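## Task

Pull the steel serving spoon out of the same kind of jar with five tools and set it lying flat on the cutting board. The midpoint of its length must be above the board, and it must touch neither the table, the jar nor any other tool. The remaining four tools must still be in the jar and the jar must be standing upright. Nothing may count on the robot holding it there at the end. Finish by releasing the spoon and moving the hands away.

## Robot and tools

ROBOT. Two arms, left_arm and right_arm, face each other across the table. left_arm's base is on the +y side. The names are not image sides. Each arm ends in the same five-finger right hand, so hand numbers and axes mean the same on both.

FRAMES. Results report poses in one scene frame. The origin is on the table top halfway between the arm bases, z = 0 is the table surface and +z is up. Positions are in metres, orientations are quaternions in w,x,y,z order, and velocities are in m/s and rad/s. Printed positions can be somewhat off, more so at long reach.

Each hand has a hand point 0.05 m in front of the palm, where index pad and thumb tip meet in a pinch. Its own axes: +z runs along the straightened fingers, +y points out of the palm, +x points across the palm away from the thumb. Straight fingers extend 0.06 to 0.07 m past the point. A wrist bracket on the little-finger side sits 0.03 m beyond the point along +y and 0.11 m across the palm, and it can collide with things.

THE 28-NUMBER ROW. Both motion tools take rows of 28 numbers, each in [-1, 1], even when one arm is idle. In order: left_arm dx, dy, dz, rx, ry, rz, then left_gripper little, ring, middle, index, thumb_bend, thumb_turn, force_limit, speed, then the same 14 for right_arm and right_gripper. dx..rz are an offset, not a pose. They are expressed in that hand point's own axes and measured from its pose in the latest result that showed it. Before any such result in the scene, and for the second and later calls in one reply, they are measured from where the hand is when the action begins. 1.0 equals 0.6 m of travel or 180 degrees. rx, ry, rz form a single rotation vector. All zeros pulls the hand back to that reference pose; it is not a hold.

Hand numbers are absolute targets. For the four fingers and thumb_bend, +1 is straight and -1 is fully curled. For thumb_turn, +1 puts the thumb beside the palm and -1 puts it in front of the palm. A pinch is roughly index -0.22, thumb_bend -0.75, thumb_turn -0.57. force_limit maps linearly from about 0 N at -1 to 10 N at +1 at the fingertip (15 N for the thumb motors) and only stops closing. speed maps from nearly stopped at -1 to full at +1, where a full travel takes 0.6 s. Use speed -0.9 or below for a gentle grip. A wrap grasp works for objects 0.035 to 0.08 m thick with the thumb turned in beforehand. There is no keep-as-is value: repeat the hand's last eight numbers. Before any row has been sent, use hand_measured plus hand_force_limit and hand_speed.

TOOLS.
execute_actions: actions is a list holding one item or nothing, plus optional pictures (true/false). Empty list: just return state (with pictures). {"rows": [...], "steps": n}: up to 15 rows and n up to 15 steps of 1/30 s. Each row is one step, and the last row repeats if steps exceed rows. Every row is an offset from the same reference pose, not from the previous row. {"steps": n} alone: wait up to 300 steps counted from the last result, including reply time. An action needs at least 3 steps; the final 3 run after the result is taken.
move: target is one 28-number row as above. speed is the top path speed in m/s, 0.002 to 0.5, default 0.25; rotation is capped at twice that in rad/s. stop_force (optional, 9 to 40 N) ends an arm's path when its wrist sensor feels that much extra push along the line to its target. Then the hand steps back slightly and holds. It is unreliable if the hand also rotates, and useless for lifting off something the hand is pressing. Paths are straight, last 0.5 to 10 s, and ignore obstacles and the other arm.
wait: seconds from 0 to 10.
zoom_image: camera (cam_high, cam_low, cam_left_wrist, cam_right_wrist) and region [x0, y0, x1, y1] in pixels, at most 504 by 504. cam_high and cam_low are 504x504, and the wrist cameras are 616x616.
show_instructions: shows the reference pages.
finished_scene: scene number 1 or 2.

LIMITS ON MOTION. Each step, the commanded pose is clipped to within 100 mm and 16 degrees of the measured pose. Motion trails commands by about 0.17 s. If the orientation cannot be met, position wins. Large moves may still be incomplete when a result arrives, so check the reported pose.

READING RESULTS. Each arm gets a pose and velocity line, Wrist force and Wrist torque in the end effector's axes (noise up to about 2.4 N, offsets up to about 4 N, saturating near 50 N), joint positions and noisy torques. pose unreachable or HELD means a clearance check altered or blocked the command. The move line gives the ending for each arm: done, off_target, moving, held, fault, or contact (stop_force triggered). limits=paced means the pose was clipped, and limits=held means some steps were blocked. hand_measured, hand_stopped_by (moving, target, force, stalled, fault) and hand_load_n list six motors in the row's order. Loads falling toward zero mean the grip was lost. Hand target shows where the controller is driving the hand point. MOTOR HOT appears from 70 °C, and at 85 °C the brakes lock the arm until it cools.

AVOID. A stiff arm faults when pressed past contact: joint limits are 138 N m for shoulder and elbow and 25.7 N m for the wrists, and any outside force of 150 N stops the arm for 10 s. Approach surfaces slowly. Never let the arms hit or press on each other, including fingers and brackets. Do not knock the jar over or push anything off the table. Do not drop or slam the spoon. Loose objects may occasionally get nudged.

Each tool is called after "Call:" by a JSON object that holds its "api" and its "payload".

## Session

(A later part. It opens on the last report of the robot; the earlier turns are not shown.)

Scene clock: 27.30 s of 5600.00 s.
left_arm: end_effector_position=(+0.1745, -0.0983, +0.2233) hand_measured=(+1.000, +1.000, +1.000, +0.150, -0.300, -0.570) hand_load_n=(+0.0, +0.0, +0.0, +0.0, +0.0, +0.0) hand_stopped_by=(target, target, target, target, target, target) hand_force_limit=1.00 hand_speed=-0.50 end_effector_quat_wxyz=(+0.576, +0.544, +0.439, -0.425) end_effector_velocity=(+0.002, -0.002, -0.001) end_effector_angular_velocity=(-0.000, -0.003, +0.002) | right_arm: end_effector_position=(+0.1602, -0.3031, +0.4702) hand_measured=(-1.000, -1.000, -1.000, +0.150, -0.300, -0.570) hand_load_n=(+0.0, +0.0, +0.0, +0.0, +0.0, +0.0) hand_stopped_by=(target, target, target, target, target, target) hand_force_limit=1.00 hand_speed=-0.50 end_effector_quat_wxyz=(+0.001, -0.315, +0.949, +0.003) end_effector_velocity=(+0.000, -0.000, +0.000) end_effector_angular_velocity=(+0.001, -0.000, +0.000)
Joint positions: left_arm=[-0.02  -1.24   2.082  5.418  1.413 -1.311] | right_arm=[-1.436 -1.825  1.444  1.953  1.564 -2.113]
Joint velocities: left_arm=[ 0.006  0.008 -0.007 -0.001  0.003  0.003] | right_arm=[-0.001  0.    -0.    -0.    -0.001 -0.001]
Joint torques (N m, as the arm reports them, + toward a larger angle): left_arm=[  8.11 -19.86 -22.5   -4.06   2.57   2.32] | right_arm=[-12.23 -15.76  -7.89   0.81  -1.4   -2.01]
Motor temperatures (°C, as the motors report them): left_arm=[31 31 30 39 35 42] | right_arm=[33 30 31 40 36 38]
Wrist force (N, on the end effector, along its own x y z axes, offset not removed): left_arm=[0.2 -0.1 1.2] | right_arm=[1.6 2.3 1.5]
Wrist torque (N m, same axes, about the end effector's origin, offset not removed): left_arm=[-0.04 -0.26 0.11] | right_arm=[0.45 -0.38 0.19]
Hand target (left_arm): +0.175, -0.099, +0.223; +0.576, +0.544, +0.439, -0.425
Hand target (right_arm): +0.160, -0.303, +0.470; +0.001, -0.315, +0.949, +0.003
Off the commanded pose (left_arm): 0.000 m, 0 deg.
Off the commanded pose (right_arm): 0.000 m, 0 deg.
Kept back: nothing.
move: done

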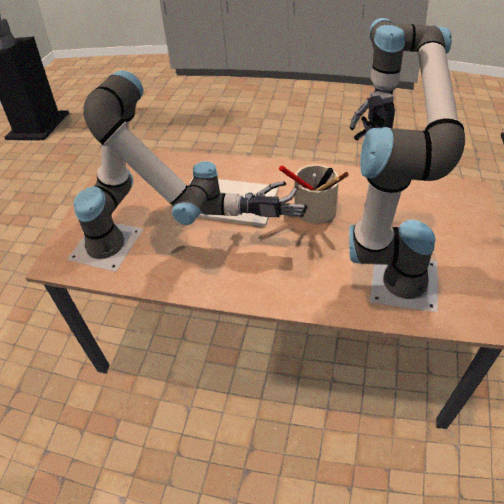

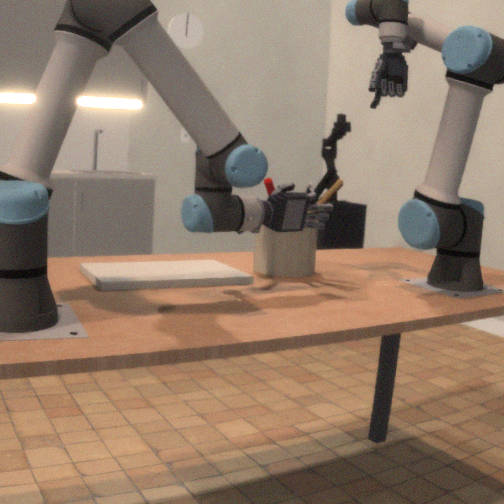

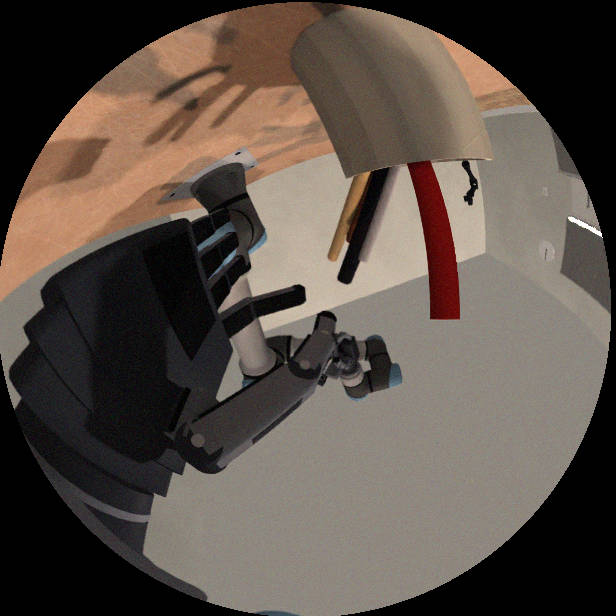

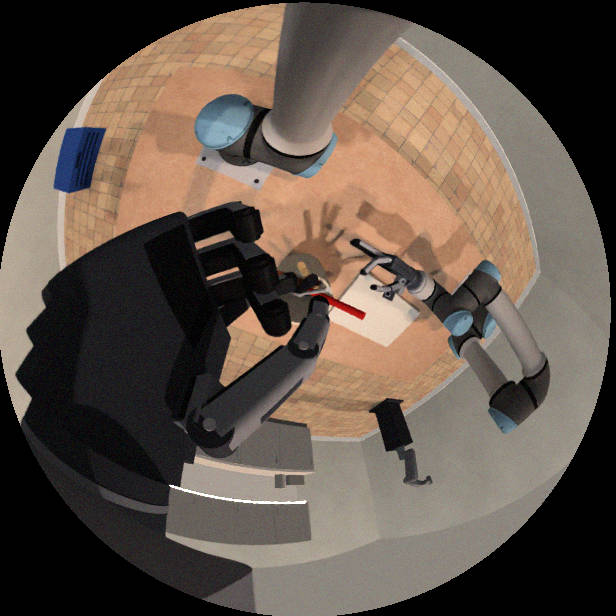

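Call:
{"api": "move", "payload": {"target": [0.05,0.03,0.117,0,0,-0.128,1,1,1,0.15,-0.3,-0.57,1,-0.5, 0,0,0,0,0,0,-1,-1,-1,0.15,-0.3,-0.57,1,-0.5], "speed": 0.08}}

Call:
{"api": "zoom_image", "payload": {"camera": "cam_left_wrist", "region": [200,100,560,460]}}

Call:
{"api": "zoom_image", "payload": {"camera": "cam_right_wrist", "region": [240,200,420,340]}}

Scene clock: 30.57 s of 5600.00 s.
left_arm: end_effector_position=(+0.2024, -0.1676, +0.2005) hand_measured=(+1.000, +1.000, +1.000, +0.150, -0.300, -0.570) hand_load_n=(+0.0, +0.0, +0.0, +0.0, +0.0, +0.0) hand_stopped_by=(target, target, target, target, target, target) hand_force_limit=1.00 hand_speed=-0.50 end_effector_quat_wxyz=(+0.480, +0.445, +0.538, -0.531) end_effector_velocity=(+0.002, -0.002, -0.001) end_effector_angular_velocity=(+0.000, +0.013, +0.002) | right_arm: end_effector_position=(+0.1602, -0.3031, +0.4702) hand_measured=(-1.000, -1.000, -1.000, +0.150, -0.300, -0.570) hand_load_n=(+0.0, +0.0, +0.0, +0.0, +0.0, +0.0) hand_stopped_by=(target, target, target, target, target, target) hand_force_limit=1.00 hand_speed=-0.50 end_effector_quat_wxyz=(+0.001, -0.315, +0.949, +0.003) end_effector_velocity=(+0.000, -0.000, +0.000) end_effector_angular_velocity=(+0.000, -0.000, -0.002)
Joint positions: left_arm=[ 0.027 -1.109  1.871  5.498  1.46  -1.713] | right_arm=[-1.436 -1.825  1.444  1.953  1.564 -2.113]
Joint velocities: left_arm=[ 0.003  0.005 -0.007  0.003  0.001 -0.013] | right_arm=[-0.001 -0.    -0.     0.    -0.     0.001]
Joint torques (N m, as the arm reports them, + toward a larger angle): left_arm=[  8.13 -27.17 -25.38   0.66   2.23  -2.23] | right_arm=[-12.67 -14.46  -8.78   0.85  -1.73  -2.07]
Motor temperatures (°C, as the motors report them): left_arm=[31 31 30 39 35 42] | right_arm=[33 30 31 40 36 38]
Wrist force (N, on the end effector, along its own x y z axes, offset not removed): left_arm=[-1.6 -1.6 1.7] | right_arm=[0.2 2.6 1.6]
Wrist torque (N m, same axes, about the end effector's origin, offset not removed): left_arm=[-0.28 -0.06 -0.11] | right_arm=[0.44 -0.23 0.00]
Hand target (left_arm): +0.202, -0.168, +0.200; +0.479, +0.445, +0.539, -0.531
Hand target (right_arm): +0.160, -0.303, +0.470; +0.001, -0.315, +0.949, +0.003
Off the commanded pose (left_arm): 0.000 m, 0 deg.
Off the commanded pose (right_arm): 0.000 m, 0 deg.
Kept back: nothing.
move: done

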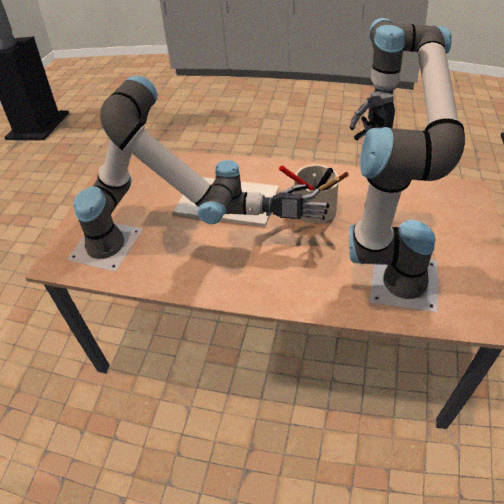

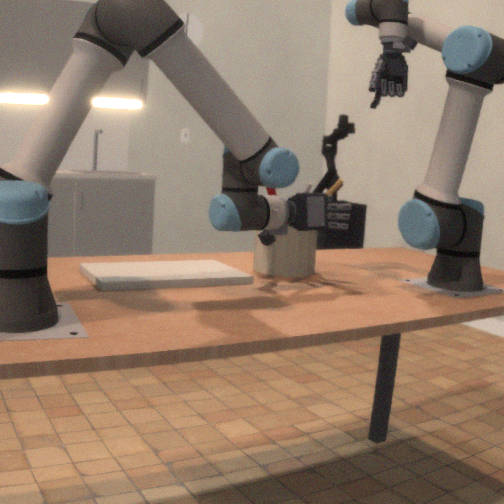

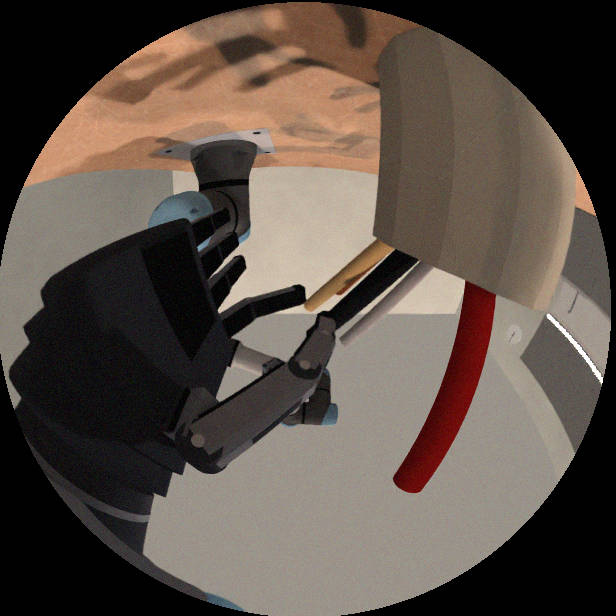

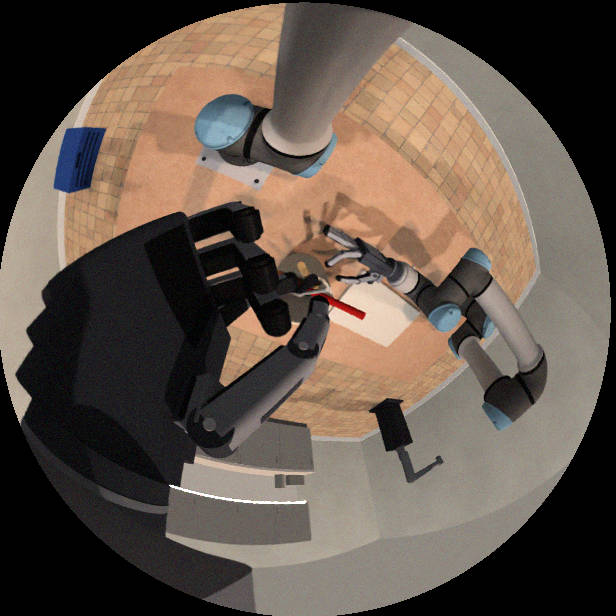

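Region (200, 100, 560, 460) of cam_left_wrist's 616x616 image, scaled by 1.400, with more detail than that image has.

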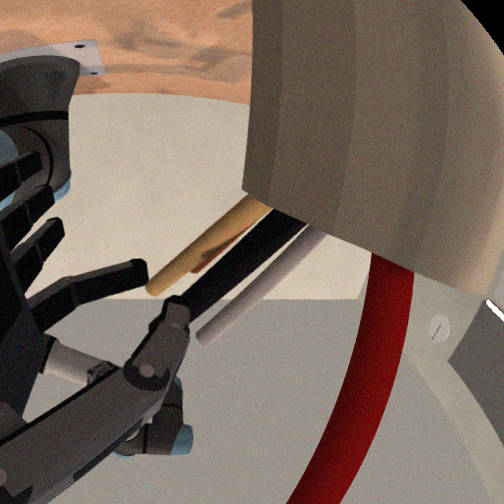

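Region (240, 200, 420, 340) of cam_right_wrist's 616x616 image, scaled by 2.800, with more detail than that image has.

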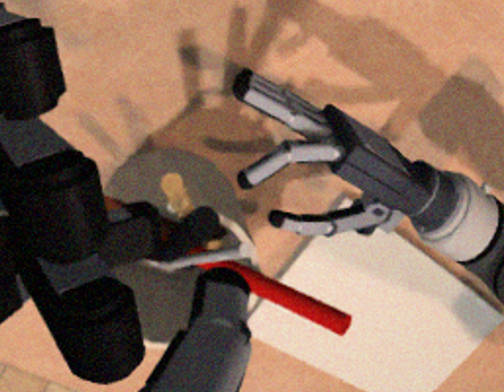

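Call:
{"api": "move", "payload": {"target": [-0.008,0.055,-0.017,0,0,0,1,1,1,0.15,-0.3,-0.57,1,-0.5, 0,0,0,0,0,0,-1,-1,-1,0.15,-0.3,-0.57,1,-0.5], "speed": 0.03}}

Call:
{"api": "zoom_image", "payload": {"camera": "cam_left_wrist", "region": [200,150,500,450]}}

Call:
{"api": "zoom_image", "payload": {"camera": "cam_right_wrist", "region": [240,200,420,340]}}

Scene clock: 32.33 s of 5600.00 s.
left_arm: end_effector_position=(+0.2349, -0.1561, +0.2003) hand_measured=(+1.000, +1.000, +1.000, +0.150, -0.300, -0.570) hand_load_n=(+0.0, +0.0, +0.0, +0.0, +0.0, +0.0) hand_stopped_by=(target, target, target, target, target, target) hand_force_limit=1.00 hand_speed=-0.50 end_effector_quat_wxyz=(+0.480, +0.445, +0.538, -0.531) end_effector_velocity=(+0.004, +0.001, +0.000) end_effector_angular_velocity=(-0.000, +0.001, +0.000) | right_arm: end_effector_position=(+0.1602, -0.3031, +0.4702) hand_measured=(-1.000, -1.000, -1.000, +0.150, -0.300, -0.570) hand_load_n=(+0.0, +0.0, +0.0, +0.0, +0.0, +0.0) hand_stopped_by=(target, target, target, target, target, target) hand_force_limit=1.00 hand_speed=-0.50 end_effector_quat_wxyz=(+0.001, -0.315, +0.949, +0.003) end_effector_velocity=(+0.000, -0.000, -0.000) end_effector_angular_velocity=(-0.000, +0.000, -0.001)
Joint positions: left_arm=[ 0.095 -1.115  1.881  5.493  1.528 -1.714] | right_arm=[-1.436 -1.825  1.444  1.953  1.564 -2.113]
Joint velocities: left_arm=[ 0.008 -0.001  0.001 -0.001  0.007 -0.001] | right_arm=[-0.    -0.     0.    -0.     0.     0.001]
Joint torques (N m, as the arm reports them, + toward a larger angle): left_arm=[  7.79 -49.46 -11.51  -4.17   2.16  -2.14] | right_arm=[-12.39 -14.17  -7.7    0.82  -1.57  -2.05]
Motor temperatures (°C, as the motors report them): left_arm=[31 31 30 39 35 42] | right_arm=[33 30 31 40 36 38]
Wrist force (N, on the end effector, along its own x y z axes, offset not removed): left_arm=[-0.2 0.0 0.3] | right_arm=[1.1 2.9 2.0]
Wrist torque (N m, same axes, about the end effector's origin, offset not removed): left_arm=[0.04 -0.24 0.07] | right_arm=[0.55 -0.41 0.22]
Hand target (left_arm): +0.235, -0.156, +0.200; +0.480, +0.445, +0.538, -0.531
Hand target (right_arm): +0.160, -0.303, +0.470; +0.001, -0.315, +0.949, +0.003
Off the commanded pose (left_arm): 0.000 m, 0 deg.
Off the commanded pose (right_arm): 0.000 m, 0 deg.
Kept back: nothing.
move: done

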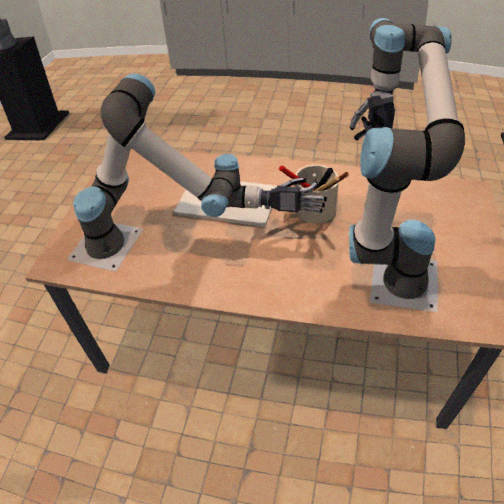

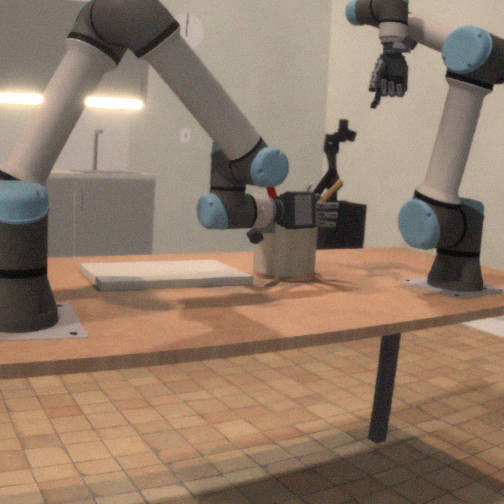

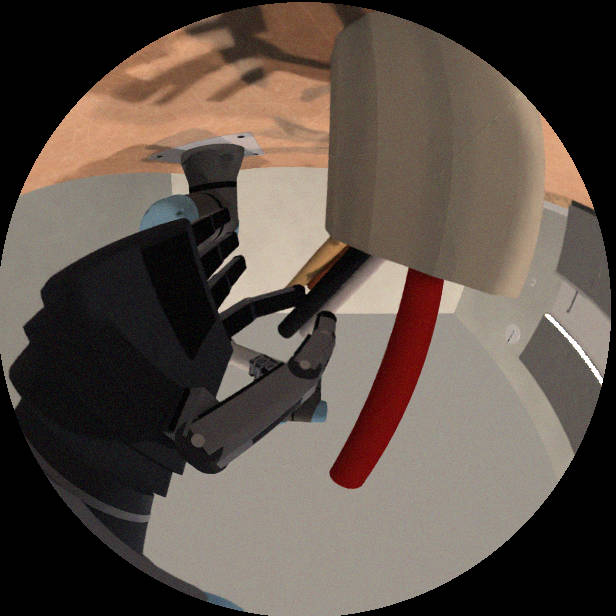

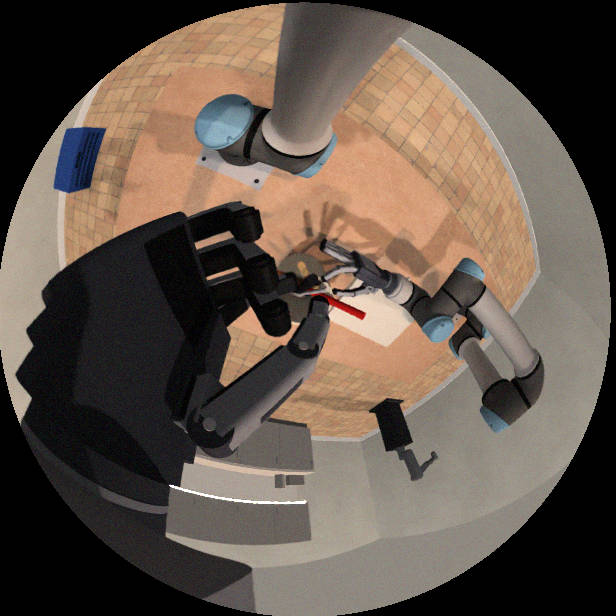

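Region (200, 150, 500, 450) of cam_left_wrist's 616x616 image, scaled by 1.680, with more detail than that image has.

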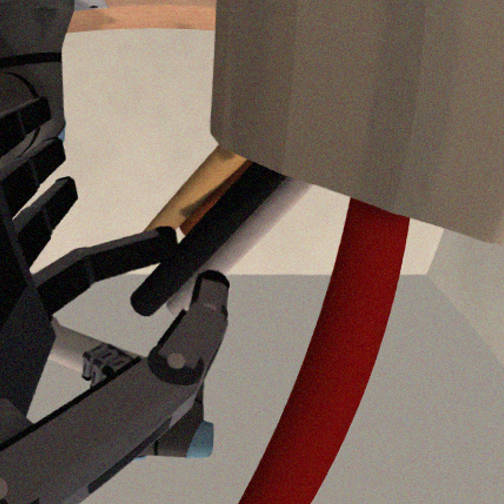

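Region (240, 200, 420, 340) of cam_right_wrist's 616x616 image, scaled by 2.800, with more detail than that image has.

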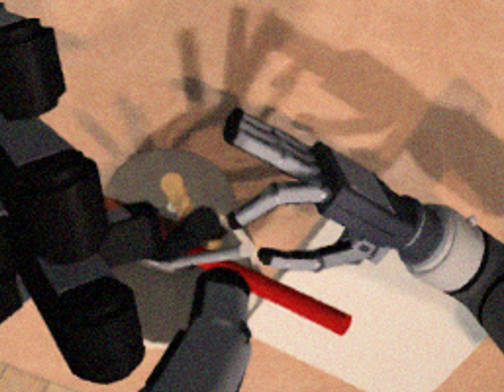

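Call:
{"api": "move", "payload": {"target": [-0.005,0.033,-0.003,0,0,0,1,1,1,0.15,-0.3,-0.57,1,-0.5, 0,0,0,0,0,0,-1,-1,-1,0.15,-0.3,-0.57,1,-0.5], "speed": 0.015}}

Call:
{"api": "zoom_image", "payload": {"camera": "cam_left_wrist", "region": [200,150,500,450]}}

Call:
{"api": "zoom_image", "payload": {"camera": "cam_right_wrist", "region": [270,230,390,320]}}

Scene clock: 34.23 s of 5600.00 s.
left_arm: end_effector_position=(+0.2545, -0.1535, +0.2003) hand_measured=(+1.000, +1.000, +1.000, +0.150, -0.300, -0.570) hand_load_n=(+0.0, +0.0, +0.0, +0.0, +0.0, +0.0) hand_stopped_by=(target, target, target, target, target, target) hand_force_limit=1.00 hand_speed=-0.50 end_effector_quat_wxyz=(+0.480, +0.445, +0.538, -0.531) end_effector_velocity=(+0.001, -0.000, +0.002) end_effector_angular_velocity=(-0.003, -0.001, -0.003) | right_arm: end_effector_position=(+0.1602, -0.3031, +0.4702) hand_measured=(-1.000, -1.000, -1.000, +0.150, -0.300, -0.570) hand_load_n=(+0.0, +0.0, +0.0, +0.0, +0.0, +0.0) hand_stopped_by=(target, target, target, target, target, target) hand_force_limit=1.00 hand_speed=-0.50 end_effector_quat_wxyz=(+0.001, -0.315, +0.949, +0.003) end_effector_velocity=(+0.000, +0.000, +0.000) end_effector_angular_velocity=(+0.001, +0.000, -0.002)
Joint positions: left_arm=[ 0.136 -1.109  1.871  5.498  1.569 -1.715] | right_arm=[-1.436 -1.825  1.444  1.953  1.564 -2.113]
Joint velocities: left_arm=[ 0.004 -0.001 -0.002 -0.     0.007  0.001] | right_arm=[-0.001  0.    -0.    -0.    -0.001  0.001]
Joint torques (N m, as the arm reports them, + toward a larger angle): left_arm=[  6.82 -27.29 -25.3    1.01   2.3   -2.1 ] | right_arm=[-11.87 -15.07  -7.77   0.9   -1.55  -1.93]
Motor temperatures (°C, as the motors report them): left_arm=[31 31 30 39 35 42] | right_arm=[33 30 31 40 36 38]
Wrist force (N, on the end effector, along its own x y z axes, offset not removed): left_arm=[-0.4 -1.5 1.2] | right_arm=[1.1 0.3 2.4]
Wrist torque (N m, same axes, about the end effector's origin, offset not removed): left_arm=[-0.25 -0.17 -0.10] | right_arm=[0.10 -0.35 -0.05]
Hand target (left_arm): +0.255, -0.153, +0.200; +0.480, +0.445, +0.538, -0.531
Hand target (right_arm): +0.160, -0.303, +0.470; +0.001, -0.315, +0.949, +0.003
Off the commanded pose (left_arm): 0.000 m, 0 deg.
Off the commanded pose (right_arm): 0.000 m, 0 deg.
Kept back: nothing.
move: done

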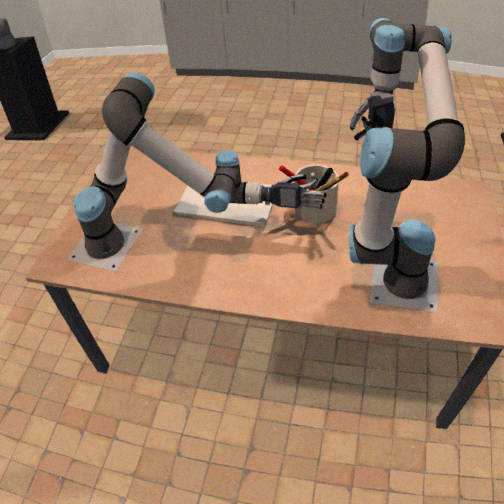

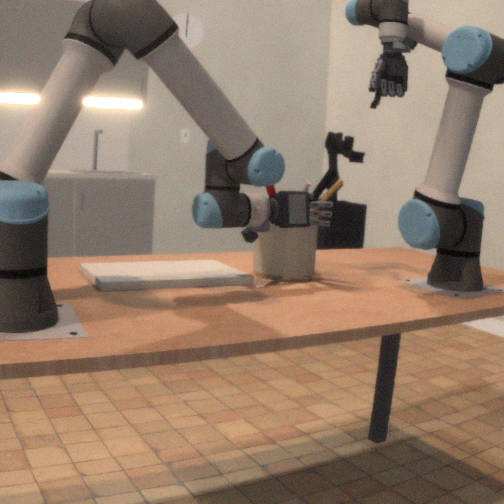

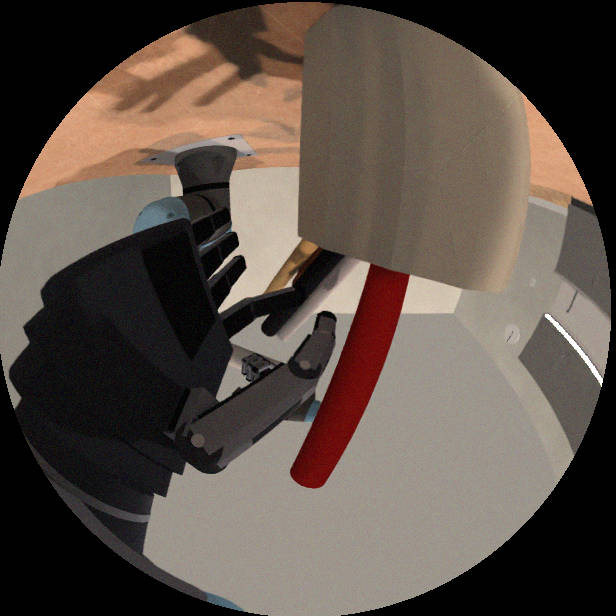

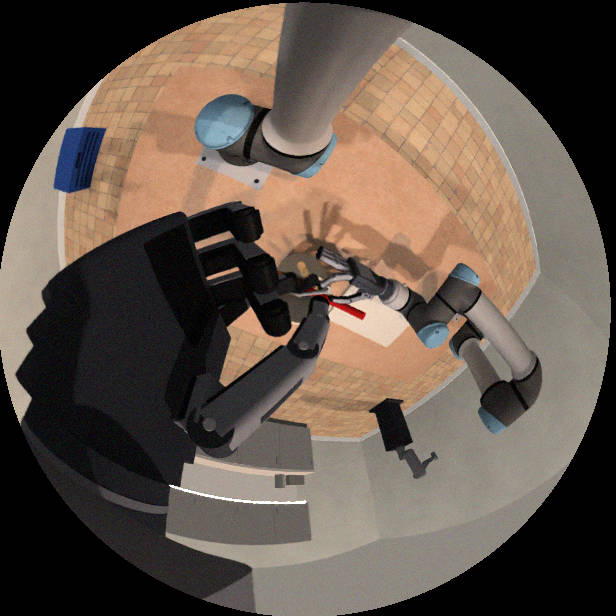

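Region (200, 150, 500, 450) of cam_left_wrist's 616x616 image, scaled by 1.680, with more detail than that image has.

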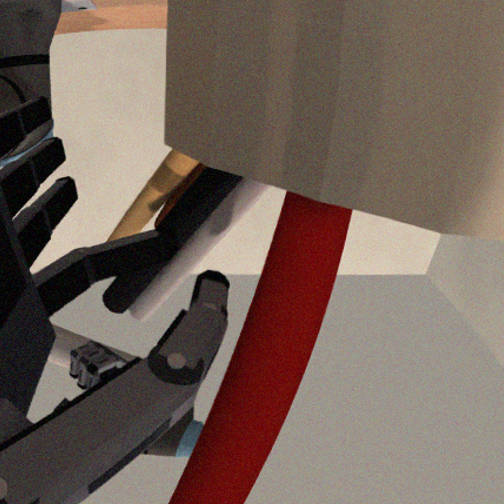

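Region (270, 230, 390, 320) of cam_right_wrist's 616x616 image, scaled by 4.200, with more detail than that image has; it fills the top 378 rows of this view, and the rest is white.

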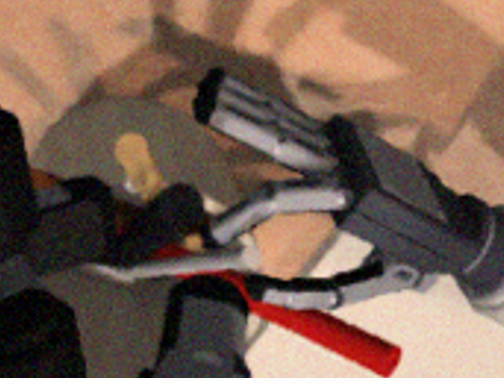

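Call:
{"api": "execute_actions", "payload": {"actions": [{"rows":[[0,0,0,0,0,0,1,1,1,-0.8,-0.3,-0.57,1,-0.7, 0,0,0,0,0,0,-1,-1,-1,0.15,-0.3,-0.57,1,-0.5]],"steps":15}]}}

Call:
{"api": "wait", "payload": {"seconds": 1.5}}

Call:
{"api": "zoom_image", "payload": {"camera": "cam_left_wrist", "region": [200,150,500,450]}}

Call:
{"api": "zoom_image", "payload": {"camera": "cam_right_wrist", "region": [270,230,390,320]}}

Scene clock: 34.73 s of 5600.00 s.
left_arm: end_effector_position=(+0.2545, -0.1535, +0.2003) hand_measured=(+1.000, +1.000, +1.000, +0.002, -0.300, -0.570) hand_load_n=(+0.0, +0.0, +0.0, +0.5, +0.0, +0.0) hand_stopped_by=(target, target, target, moving, target, target) hand_force_limit=1.00 hand_speed=-0.70 end_effector_quat_wxyz=(+0.480, +0.445, +0.538, -0.531) end_effector_velocity=(-0.000, +0.000, -0.001) end_effector_angular_velocity=(+0.002, +0.000, +0.001) | right_arm: end_effector_position=(+0.1602, -0.3031, +0.4702) hand_measured=(-1.000, -1.000, -1.000, +0.150, -0.300, -0.570) hand_load_n=(+0.0, +0.0, +0.0, +0.0, +0.0, +0.0) hand_stopped_by=(target, target, target, target, target, target) hand_force_limit=1.00 hand_speed=-0.50 end_effector_quat_wxyz=(+0.001, -0.315, +0.949, +0.003) end_effector_velocity=(+0.000, -0.000, +0.000) end_effector_angular_velocity=(-0.000, -0.000, +0.000)
Joint positions: left_arm=[ 0.136 -1.109  1.871  5.498  1.569 -1.715] | right_arm=[-1.436 -1.825  1.444  1.953  1.564 -2.113]
Joint velocities: left_arm=[-0.001  0.001  0.001  0.    -0.001 -0.   ] | right_arm=[-0.    -0.    -0.    -0.     0.    -0.001]
Joint torques (N m, as the arm reports them, + toward a larger angle): left_arm=[ -7.52 -37.42 -11.5    0.01  -2.16  -1.9 ] | right_arm=[-12.56 -15.08  -7.79   0.82  -1.45  -1.96]
Motor temperatures (°C, as the motors report them): left_arm=[31 31 30 39 35 42] | right_arm=[33 30 31 40 36 38]
Wrist force (N, on the end effector, along its own x y z axes, offset not removed): left_arm=[0.9 -1.8 1.4] | right_arm=[-1.0 3.4 2.3]
Wrist torque (N m, same axes, about the end effector's origin, offset not removed): left_arm=[-0.26 -0.38 0.12] | right_arm=[0.53 -0.06 -0.03]
Steps of this call (steps 1 to 3: nothing new was sent; steps 4 to 15: the first 12 steps of this action). Readings (end_effector_position | what the end effector reports):
4: left_arm (+0.2547, -0.1535, +0.2003) | right_arm (+0.1602, -0.3031, +0.4702) | left_arm hand_measured=(+1.000, +1.000, +1.000, +0.150, -0.300, -0.570) hand_load_n=(+0.0, +0.0, +0.0, +0.0, +0.0, +0.0) hand_stopped_by=(target, target, target, moving, target, target) hand_force_limit=1.00 hand_speed=-0.70 | right_arm hand_measured=(-1.000, -1.000, -1.000, +0.150, -0.300, -0.570) hand_load_n=(+0.0, +0.0, +0.0, +0.0, +0.0, +0.0) hand_stopped_by=(target, target, target, target, target, target) hand_force_limit=1.00 hand_speed=-0.50
5: left_arm (+0.2547, -0.1535, +0.2003) | right_arm (+0.1602, -0.3031, +0.4702) | left_arm hand_measured=(+1.000, +1.000, +1.000, +0.150, -0.300, -0.570) hand_load_n=(+0.0, +0.0, +0.0, +0.0, +0.0, +0.0) hand_stopped_by=(target, target, target, moving, target, target) hand_force_limit=1.00 hand_speed=-0.70 | right_arm hand_measured=(-1.000, -1.000, -1.000, +0.150, -0.300, -0.570) hand_load_n=(+0.0, +0.0, +0.0, +0.0, +0.0, +0.0) hand_stopped_by=(target, target, target, target, target, target) hand_force_limit=1.00 hand_speed=-0.50
7: left_arm (+0.2547, -0.1535, +0.2003) | right_arm (+0.1602, -0.3031, +0.4702) | left_arm hand_measured=(+1.000, +1.000, +1.000, +0.134, -0.300, -0.570) hand_load_n=(+0.0, +0.0, +0.0, +0.0, +0.0, +0.0) hand_stopped_by=(target, target, target, moving, target, target) hand_force_limit=1.00 hand_speed=-0.70 | right_arm hand_measured=(-1.000, -1.000, -1.000, +0.150, -0.300, -0.570) hand_load_n=(+0.0, +0.0, +0.0, +0.0, +0.0, +0.0) hand_stopped_by=(target, target, target, target, target, target) hand_force_limit=1.00 hand_speed=-0.50
11: left_arm (+0.2546, -0.1535, +0.2003) | right_arm (+0.1602, -0.3031, +0.4702) | left_arm hand_measured=(+1.000, +1.000, +1.000, +0.068, -0.300, -0.570) hand_load_n=(+0.0, +0.0, +0.0, +0.5, +0.0, +0.0) hand_stopped_by=(target, target, target, moving, target, target) hand_force_limit=1.00 hand_speed=-0.70 | right_arm hand_measured=(-1.000, -1.000, -1.000, +0.150, -0.300, -0.570) hand_load_n=(+0.0, +0.0, +0.0, +0.0, +0.0, +0.0) hand_stopped_by=(target, target, target, target, target, target) hand_force_limit=1.00 hand_speed=-0.50
15: the state above

Scene clock: 36.33 s of 5600.00 s.
left_arm: end_effector_position=(+0.2545, -0.1535, +0.2003) hand_measured=(+1.000, +1.000, +1.000, -0.344, -0.298, -0.570) hand_load_n=(+0.0, +0.0, +0.0, +10.0, +4.0, -0.5) hand_stopped_by=(target, target, target, force, target, target) hand_force_limit=1.00 hand_speed=-0.70 end_effector_quat_wxyz=(+0.480, +0.445, +0.538, -0.531) end_effector_velocity=(-0.000, +0.000, -0.000) end_effector_angular_velocity=(+0.001, +0.000, -0.001) | right_arm: end_effector_position=(+0.1602, -0.3031, +0.4702) hand_measured=(-1.000, -1.000, -1.000, +0.150, -0.300, -0.570) hand_load_n=(+0.0, +0.0, +0.0, +0.0, +0.0, +0.0) hand_stopped_by=(target, target, target, target, target, target) hand_force_limit=1.00 hand_speed=-0.50 end_effector_quat_wxyz=(+0.001, -0.315, +0.949, +0.003) end_effector_velocity=(+0.000, -0.000, +0.000) end_effector_angular_velocity=(-0.001, -0.000, -0.001)
Joint positions: left_arm=[ 0.136 -1.109  1.871  5.498  1.569 -1.715] | right_arm=[-1.436 -1.825  1.444  1.953  1.564 -2.113]
Joint velocities: left_arm=[-0.     0.     0.     0.001  0.    -0.   ] | right_arm=[-0.    -0.    -0.    -0.     0.001  0.001]
Joint torques (N m, as the arm reports them, + toward a larger angle): left_arm=[ -1.13 -50.51 -16.63  -4.19  -1.38  -0.71] | right_arm=[-12.74 -14.95  -9.09   1.04  -1.64  -1.89]
Motor temperatures (°C, as the motors report them): left_arm=[31 31 30 39 35 42] | right_arm=[33 30 31 40 36 38]
Wrist force (N, on the end effector, along its own x y z axes, offset not removed): left_arm=[0.1 -1.2 0.9] | right_arm=[1.5 1.7 2.4]
Wrist torque (N m, same axes, about the end effector's origin, offset not removed): left_arm=[-0.11 -0.24 0.07] | right_arm=[0.31 -0.48 0.18]
Hand target (left_arm): +0.254, -0.154, +0.200; +0.480, +0.445, +0.538, -0.531
Hand target (right_arm): +0.160, -0.303, +0.470; +0.001, -0.315, +0.949, +0.003
Off the commanded pose (left_arm): 0.000 m, 0 deg.
Off the commanded pose (right_arm): 0.000 m, 0 deg.
Kept back: nothing.
Steps of this call (steps 1 to 3: the last 3 steps of your previous action; steps 4 to 48: nothing new was sent). Readings (end_effector_position | what the end effector reports):
1: left_arm (+0.2545, -0.1535, +0.2003) | right_arm (+0.1602, -0.3031, +0.4702) | left_arm hand_measured=(+1.000, +1.000, +1.000, -0.016, -0.300, -0.570) hand_load_n=(+0.0, +0.0, +0.0, +0.5, +0.0, +0.0) hand_stopped_by=(target, target, target, moving, target, target) hand_force_limit=1.00 hand_speed=-0.70 | right_arm hand_measured=(-1.000, -1.000, -1.000, +0.150, -0.300, -0.570) hand_load_n=(+0.0, +0.0, +0.0, +0.0, +0.0, +0.0) hand_stopped_by=(target, target, target, target, target, target) hand_force_limit=1.00 hand_speed=-0.50
2: left_arm (+0.2545, -0.1535, +0.2003) | right_arm (+0.1602, -0.3031, +0.4702) | left_arm hand_measured=(+1.000, +1.000, +1.000, -0.032, -0.300, -0.570) hand_load_n=(+0.0, +0.0, +0.0, +0.5, +0.0, +0.0) hand_stopped_by=(target, target, target, moving, target, target) hand_force_limit=1.00 hand_speed=-0.70 | right_arm hand_measured=(-1.000, -1.000, -1.000, +0.150, -0.300, -0.570) hand_load_n=(+0.0, +0.0, +0.0, +0.0, +0.0, +0.0) hand_stopped_by=(target, target, target, target, target, target) hand_force_limit=1.00 hand_speed=-0.50
4: left_arm (+0.2545, -0.1535, +0.2003) | right_arm (+0.1602, -0.3031, +0.4702) | left_arm hand_measured=(+1.000, +1.000, +1.000, -0.066, -0.300, -0.570) hand_load_n=(+0.0, +0.0, +0.0, +0.5, +0.0, +0.0) hand_stopped_by=(target, target, target, moving, target, target) hand_force_limit=1.00 hand_speed=-0.70 | right_arm hand_measured=(-1.000, -1.000, -1.000, +0.150, -0.300, -0.570) hand_load_n=(+0.0, +0.0, +0.0, +0.0, +0.0, +0.0) hand_stopped_by=(target, target, target, target, target, target) hand_force_limit=1.00 hand_speed=-0.50
8: left_arm (+0.2545, -0.1535, +0.2003) | right_arm (+0.1602, -0.3031, +0.4702) | left_arm hand_measured=(+1.000, +1.000, +1.000, -0.132, -0.300, -0.570) hand_load_n=(+0.0, +0.0, +0.0, +0.0, +0.0, +0.0) hand_stopped_by=(target, target, target, moving, target, target) hand_force_limit=1.00 hand_speed=-0.70 | right_arm hand_measured=(-1.000, -1.000, -1.000, +0.150, -0.300, -0.570) hand_load_n=(+0.0, +0.0, +0.0, +0.0, +0.0, +0.0) hand_stopped_by=(target, target, target, target, target, target) hand_force_limit=1.00 hand_speed=-0.50
48: the state above

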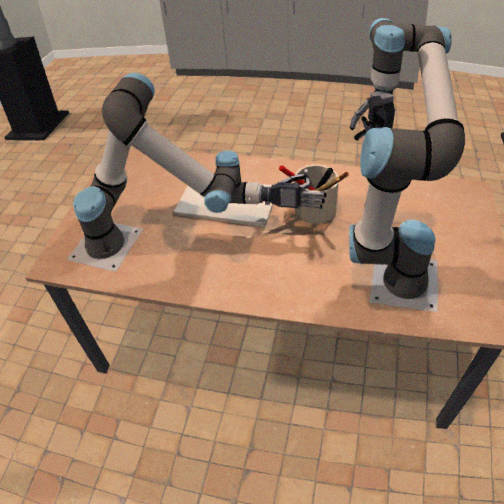

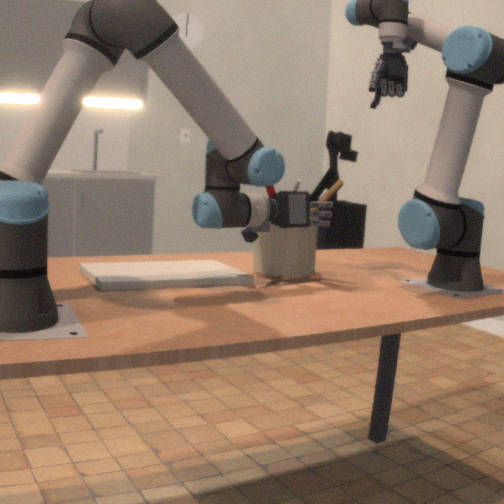

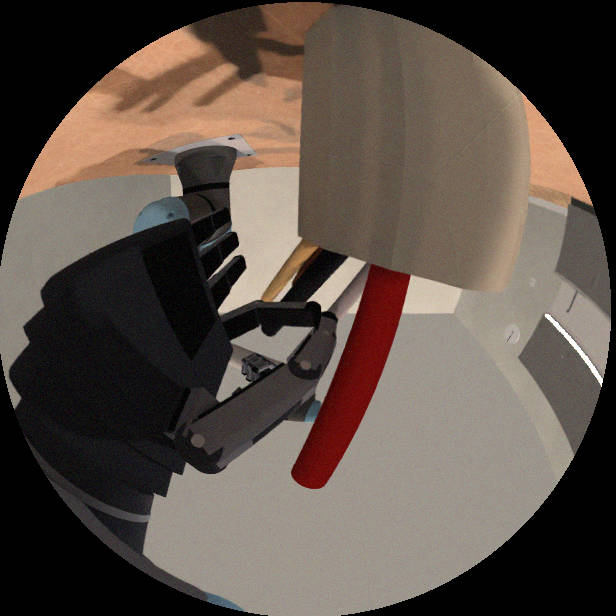

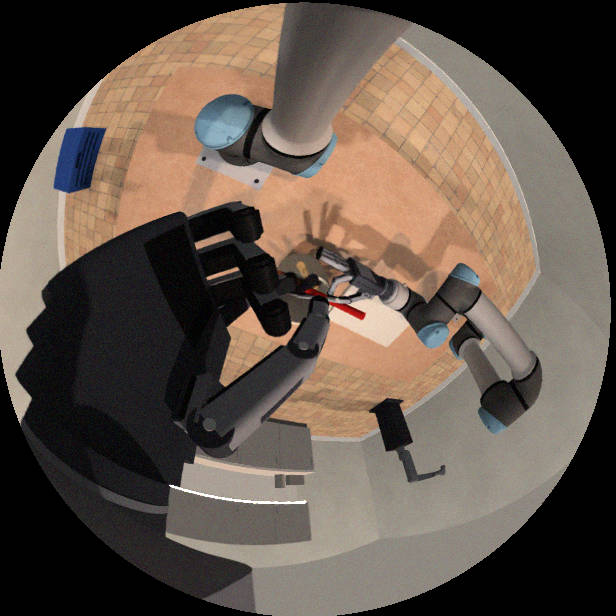

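Region (200, 150, 500, 450) of cam_left_wrist's 616x616 image, scaled by 1.680, with more detail than that image has.

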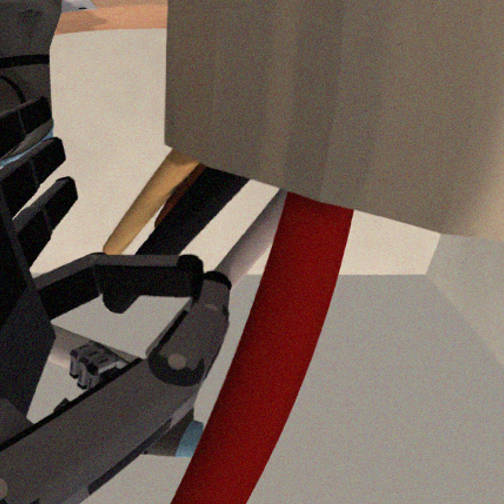

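Region (270, 230, 390, 320) of cam_right_wrist's 616x616 image, scaled by 4.200, with more detail than that image has; it fills the top 378 rows of this view, and the rest is white.

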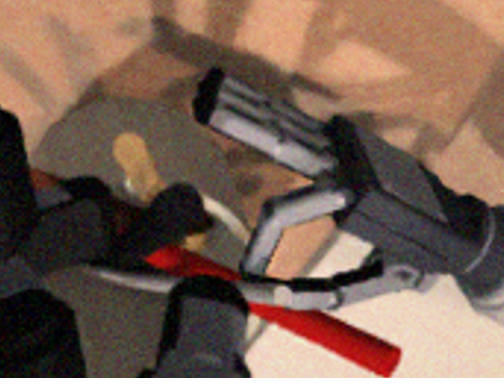

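Call:
{"api": "move", "payload": {"target": [-0.05,-0.008,0,0,0,0,1,1,1,-0.9,-0.33,-0.57,1,-0.8, 0,0,0,0,0,0,-1,-1,-1,0.15,-0.3,-0.57,1,-0.5], "speed": 0.015}}

Call:
{"api": "zoom_image", "payload": {"camera": "cam_left_wrist", "region": [200,150,500,450]}}

Call:
{"api": "zoom_image", "payload": {"camera": "cam_low", "region": [220,130,380,290]}}

Scene clock: 38.87 s of 5600.00 s.
left_arm: end_effector_position=(+0.2541, -0.1528, +0.2303) hand_measured=(+1.000, +1.000, +1.000, -0.344, -0.318, -0.570) hand_load_n=(+0.0, +0.0, +0.0, +11.0, +7.0, +0.0) hand_stopped_by=(target, target, target, force, stalled, target) hand_force_limit=1.00 hand_speed=-0.80 end_effector_quat_wxyz=(+0.480, +0.445, +0.538, -0.531) end_effector_velocity=(+0.001, +0.000, +0.002) end_effector_angular_velocity=(+0.001, -0.000, +0.002) | right_arm: end_effector_position=(+0.1602, -0.3031, +0.4702) hand_measured=(-1.000, -1.000, -1.000, +0.150, -0.300, -0.570) hand_load_n=(+0.0, +0.0, +0.0, +0.0, +0.0, +0.0) hand_stopped_by=(target, target, target, target, target, target) hand_force_limit=1.00 hand_speed=-0.50 end_effector_quat_wxyz=(+0.001, -0.315, +0.949, +0.003) end_effector_velocity=(-0.000, +0.000, -0.000) end_effector_angular_velocity=(+0.000, +0.000, +0.001)
Joint positions: left_arm=[ 0.135 -1.16   1.85   5.569  1.568 -1.715] | right_arm=[-1.436 -1.825  1.444  1.953  1.564 -2.113]
Joint velocities: left_arm=[ 0.001 -0.004 -0.002  0.007 -0.001  0.001] | right_arm=[ 0.     0.     0.    -0.    -0.    -0.001]
Joint torques (N m, as the arm reports them, + toward a larger angle): left_arm=[ -7.38 -48.98 -26.82   0.73  -2.21   2.41] | right_arm=[-13.1  -15.    -9.2    0.86  -1.63  -2.  ]
Motor temperatures (°C, as the motors report them): left_arm=[31 31 30 39 35 42] | right_arm=[33 30 31 40 36 38]
Wrist force (N, on the end effector, along its own x y z axes, offset not removed): left_arm=[-0.3 -1.4 1.1] | right_arm=[1.4 3.1 3.4]
Wrist torque (N m, same axes, about the end effector's origin, offset not removed): left_arm=[-0.27 -0.20 0.06] | right_arm=[0.41 -0.49 0.14]
Hand target (left_arm): +0.254, -0.153, +0.231; +0.480, +0.445, +0.538, -0.531
Hand target (right_arm): +0.160, -0.303, +0.470; +0.001, -0.315, +0.949, +0.003
Off the commanded pose (left_arm): 0.000 m, 0 deg.
Off the commanded pose (right_arm): 0.000 m, 0 deg.
Kept back: nothing.
move: done

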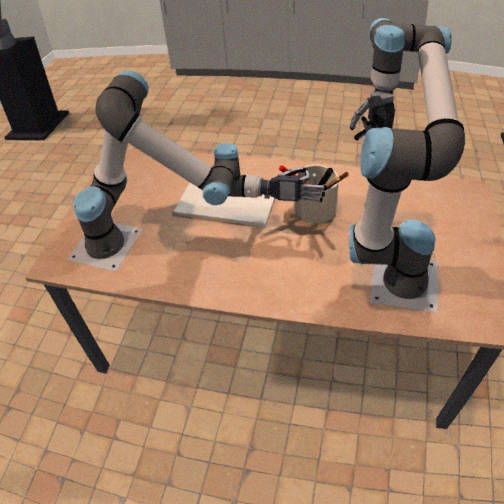

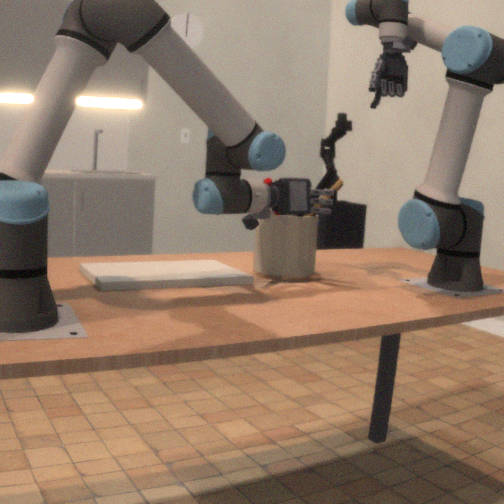

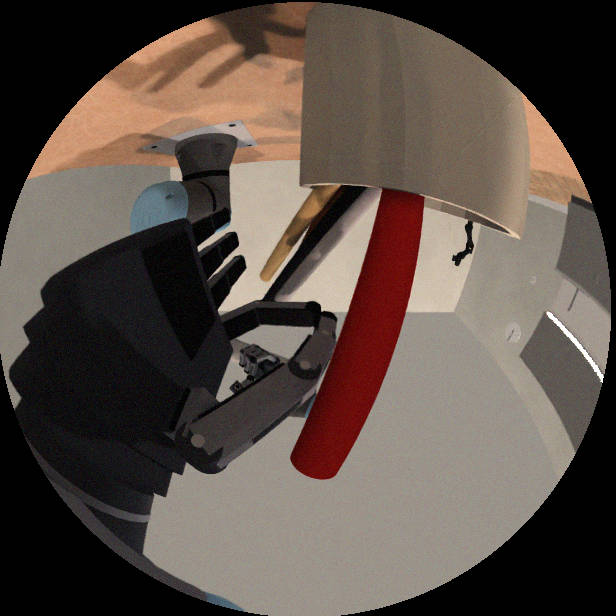

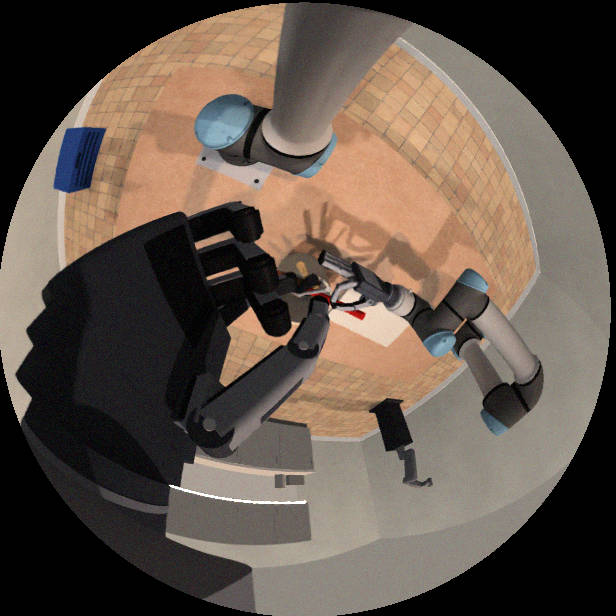

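Region (200, 150, 500, 450) of cam_left_wrist's 616x616 image, scaled by 1.680, with more detail than that image has.

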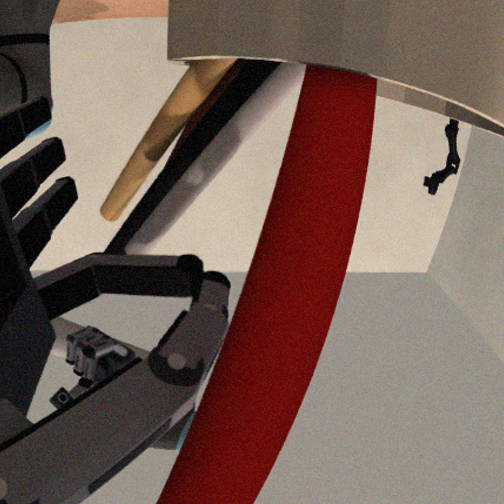

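Region (220, 130, 380, 290) of cam_low's 504x504 image, scaled by 3.150, with more detail than that image has.

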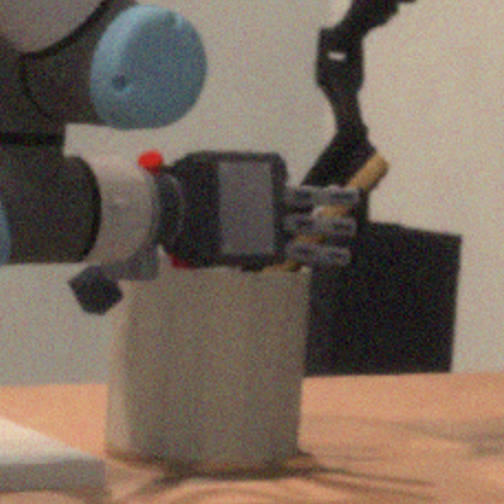

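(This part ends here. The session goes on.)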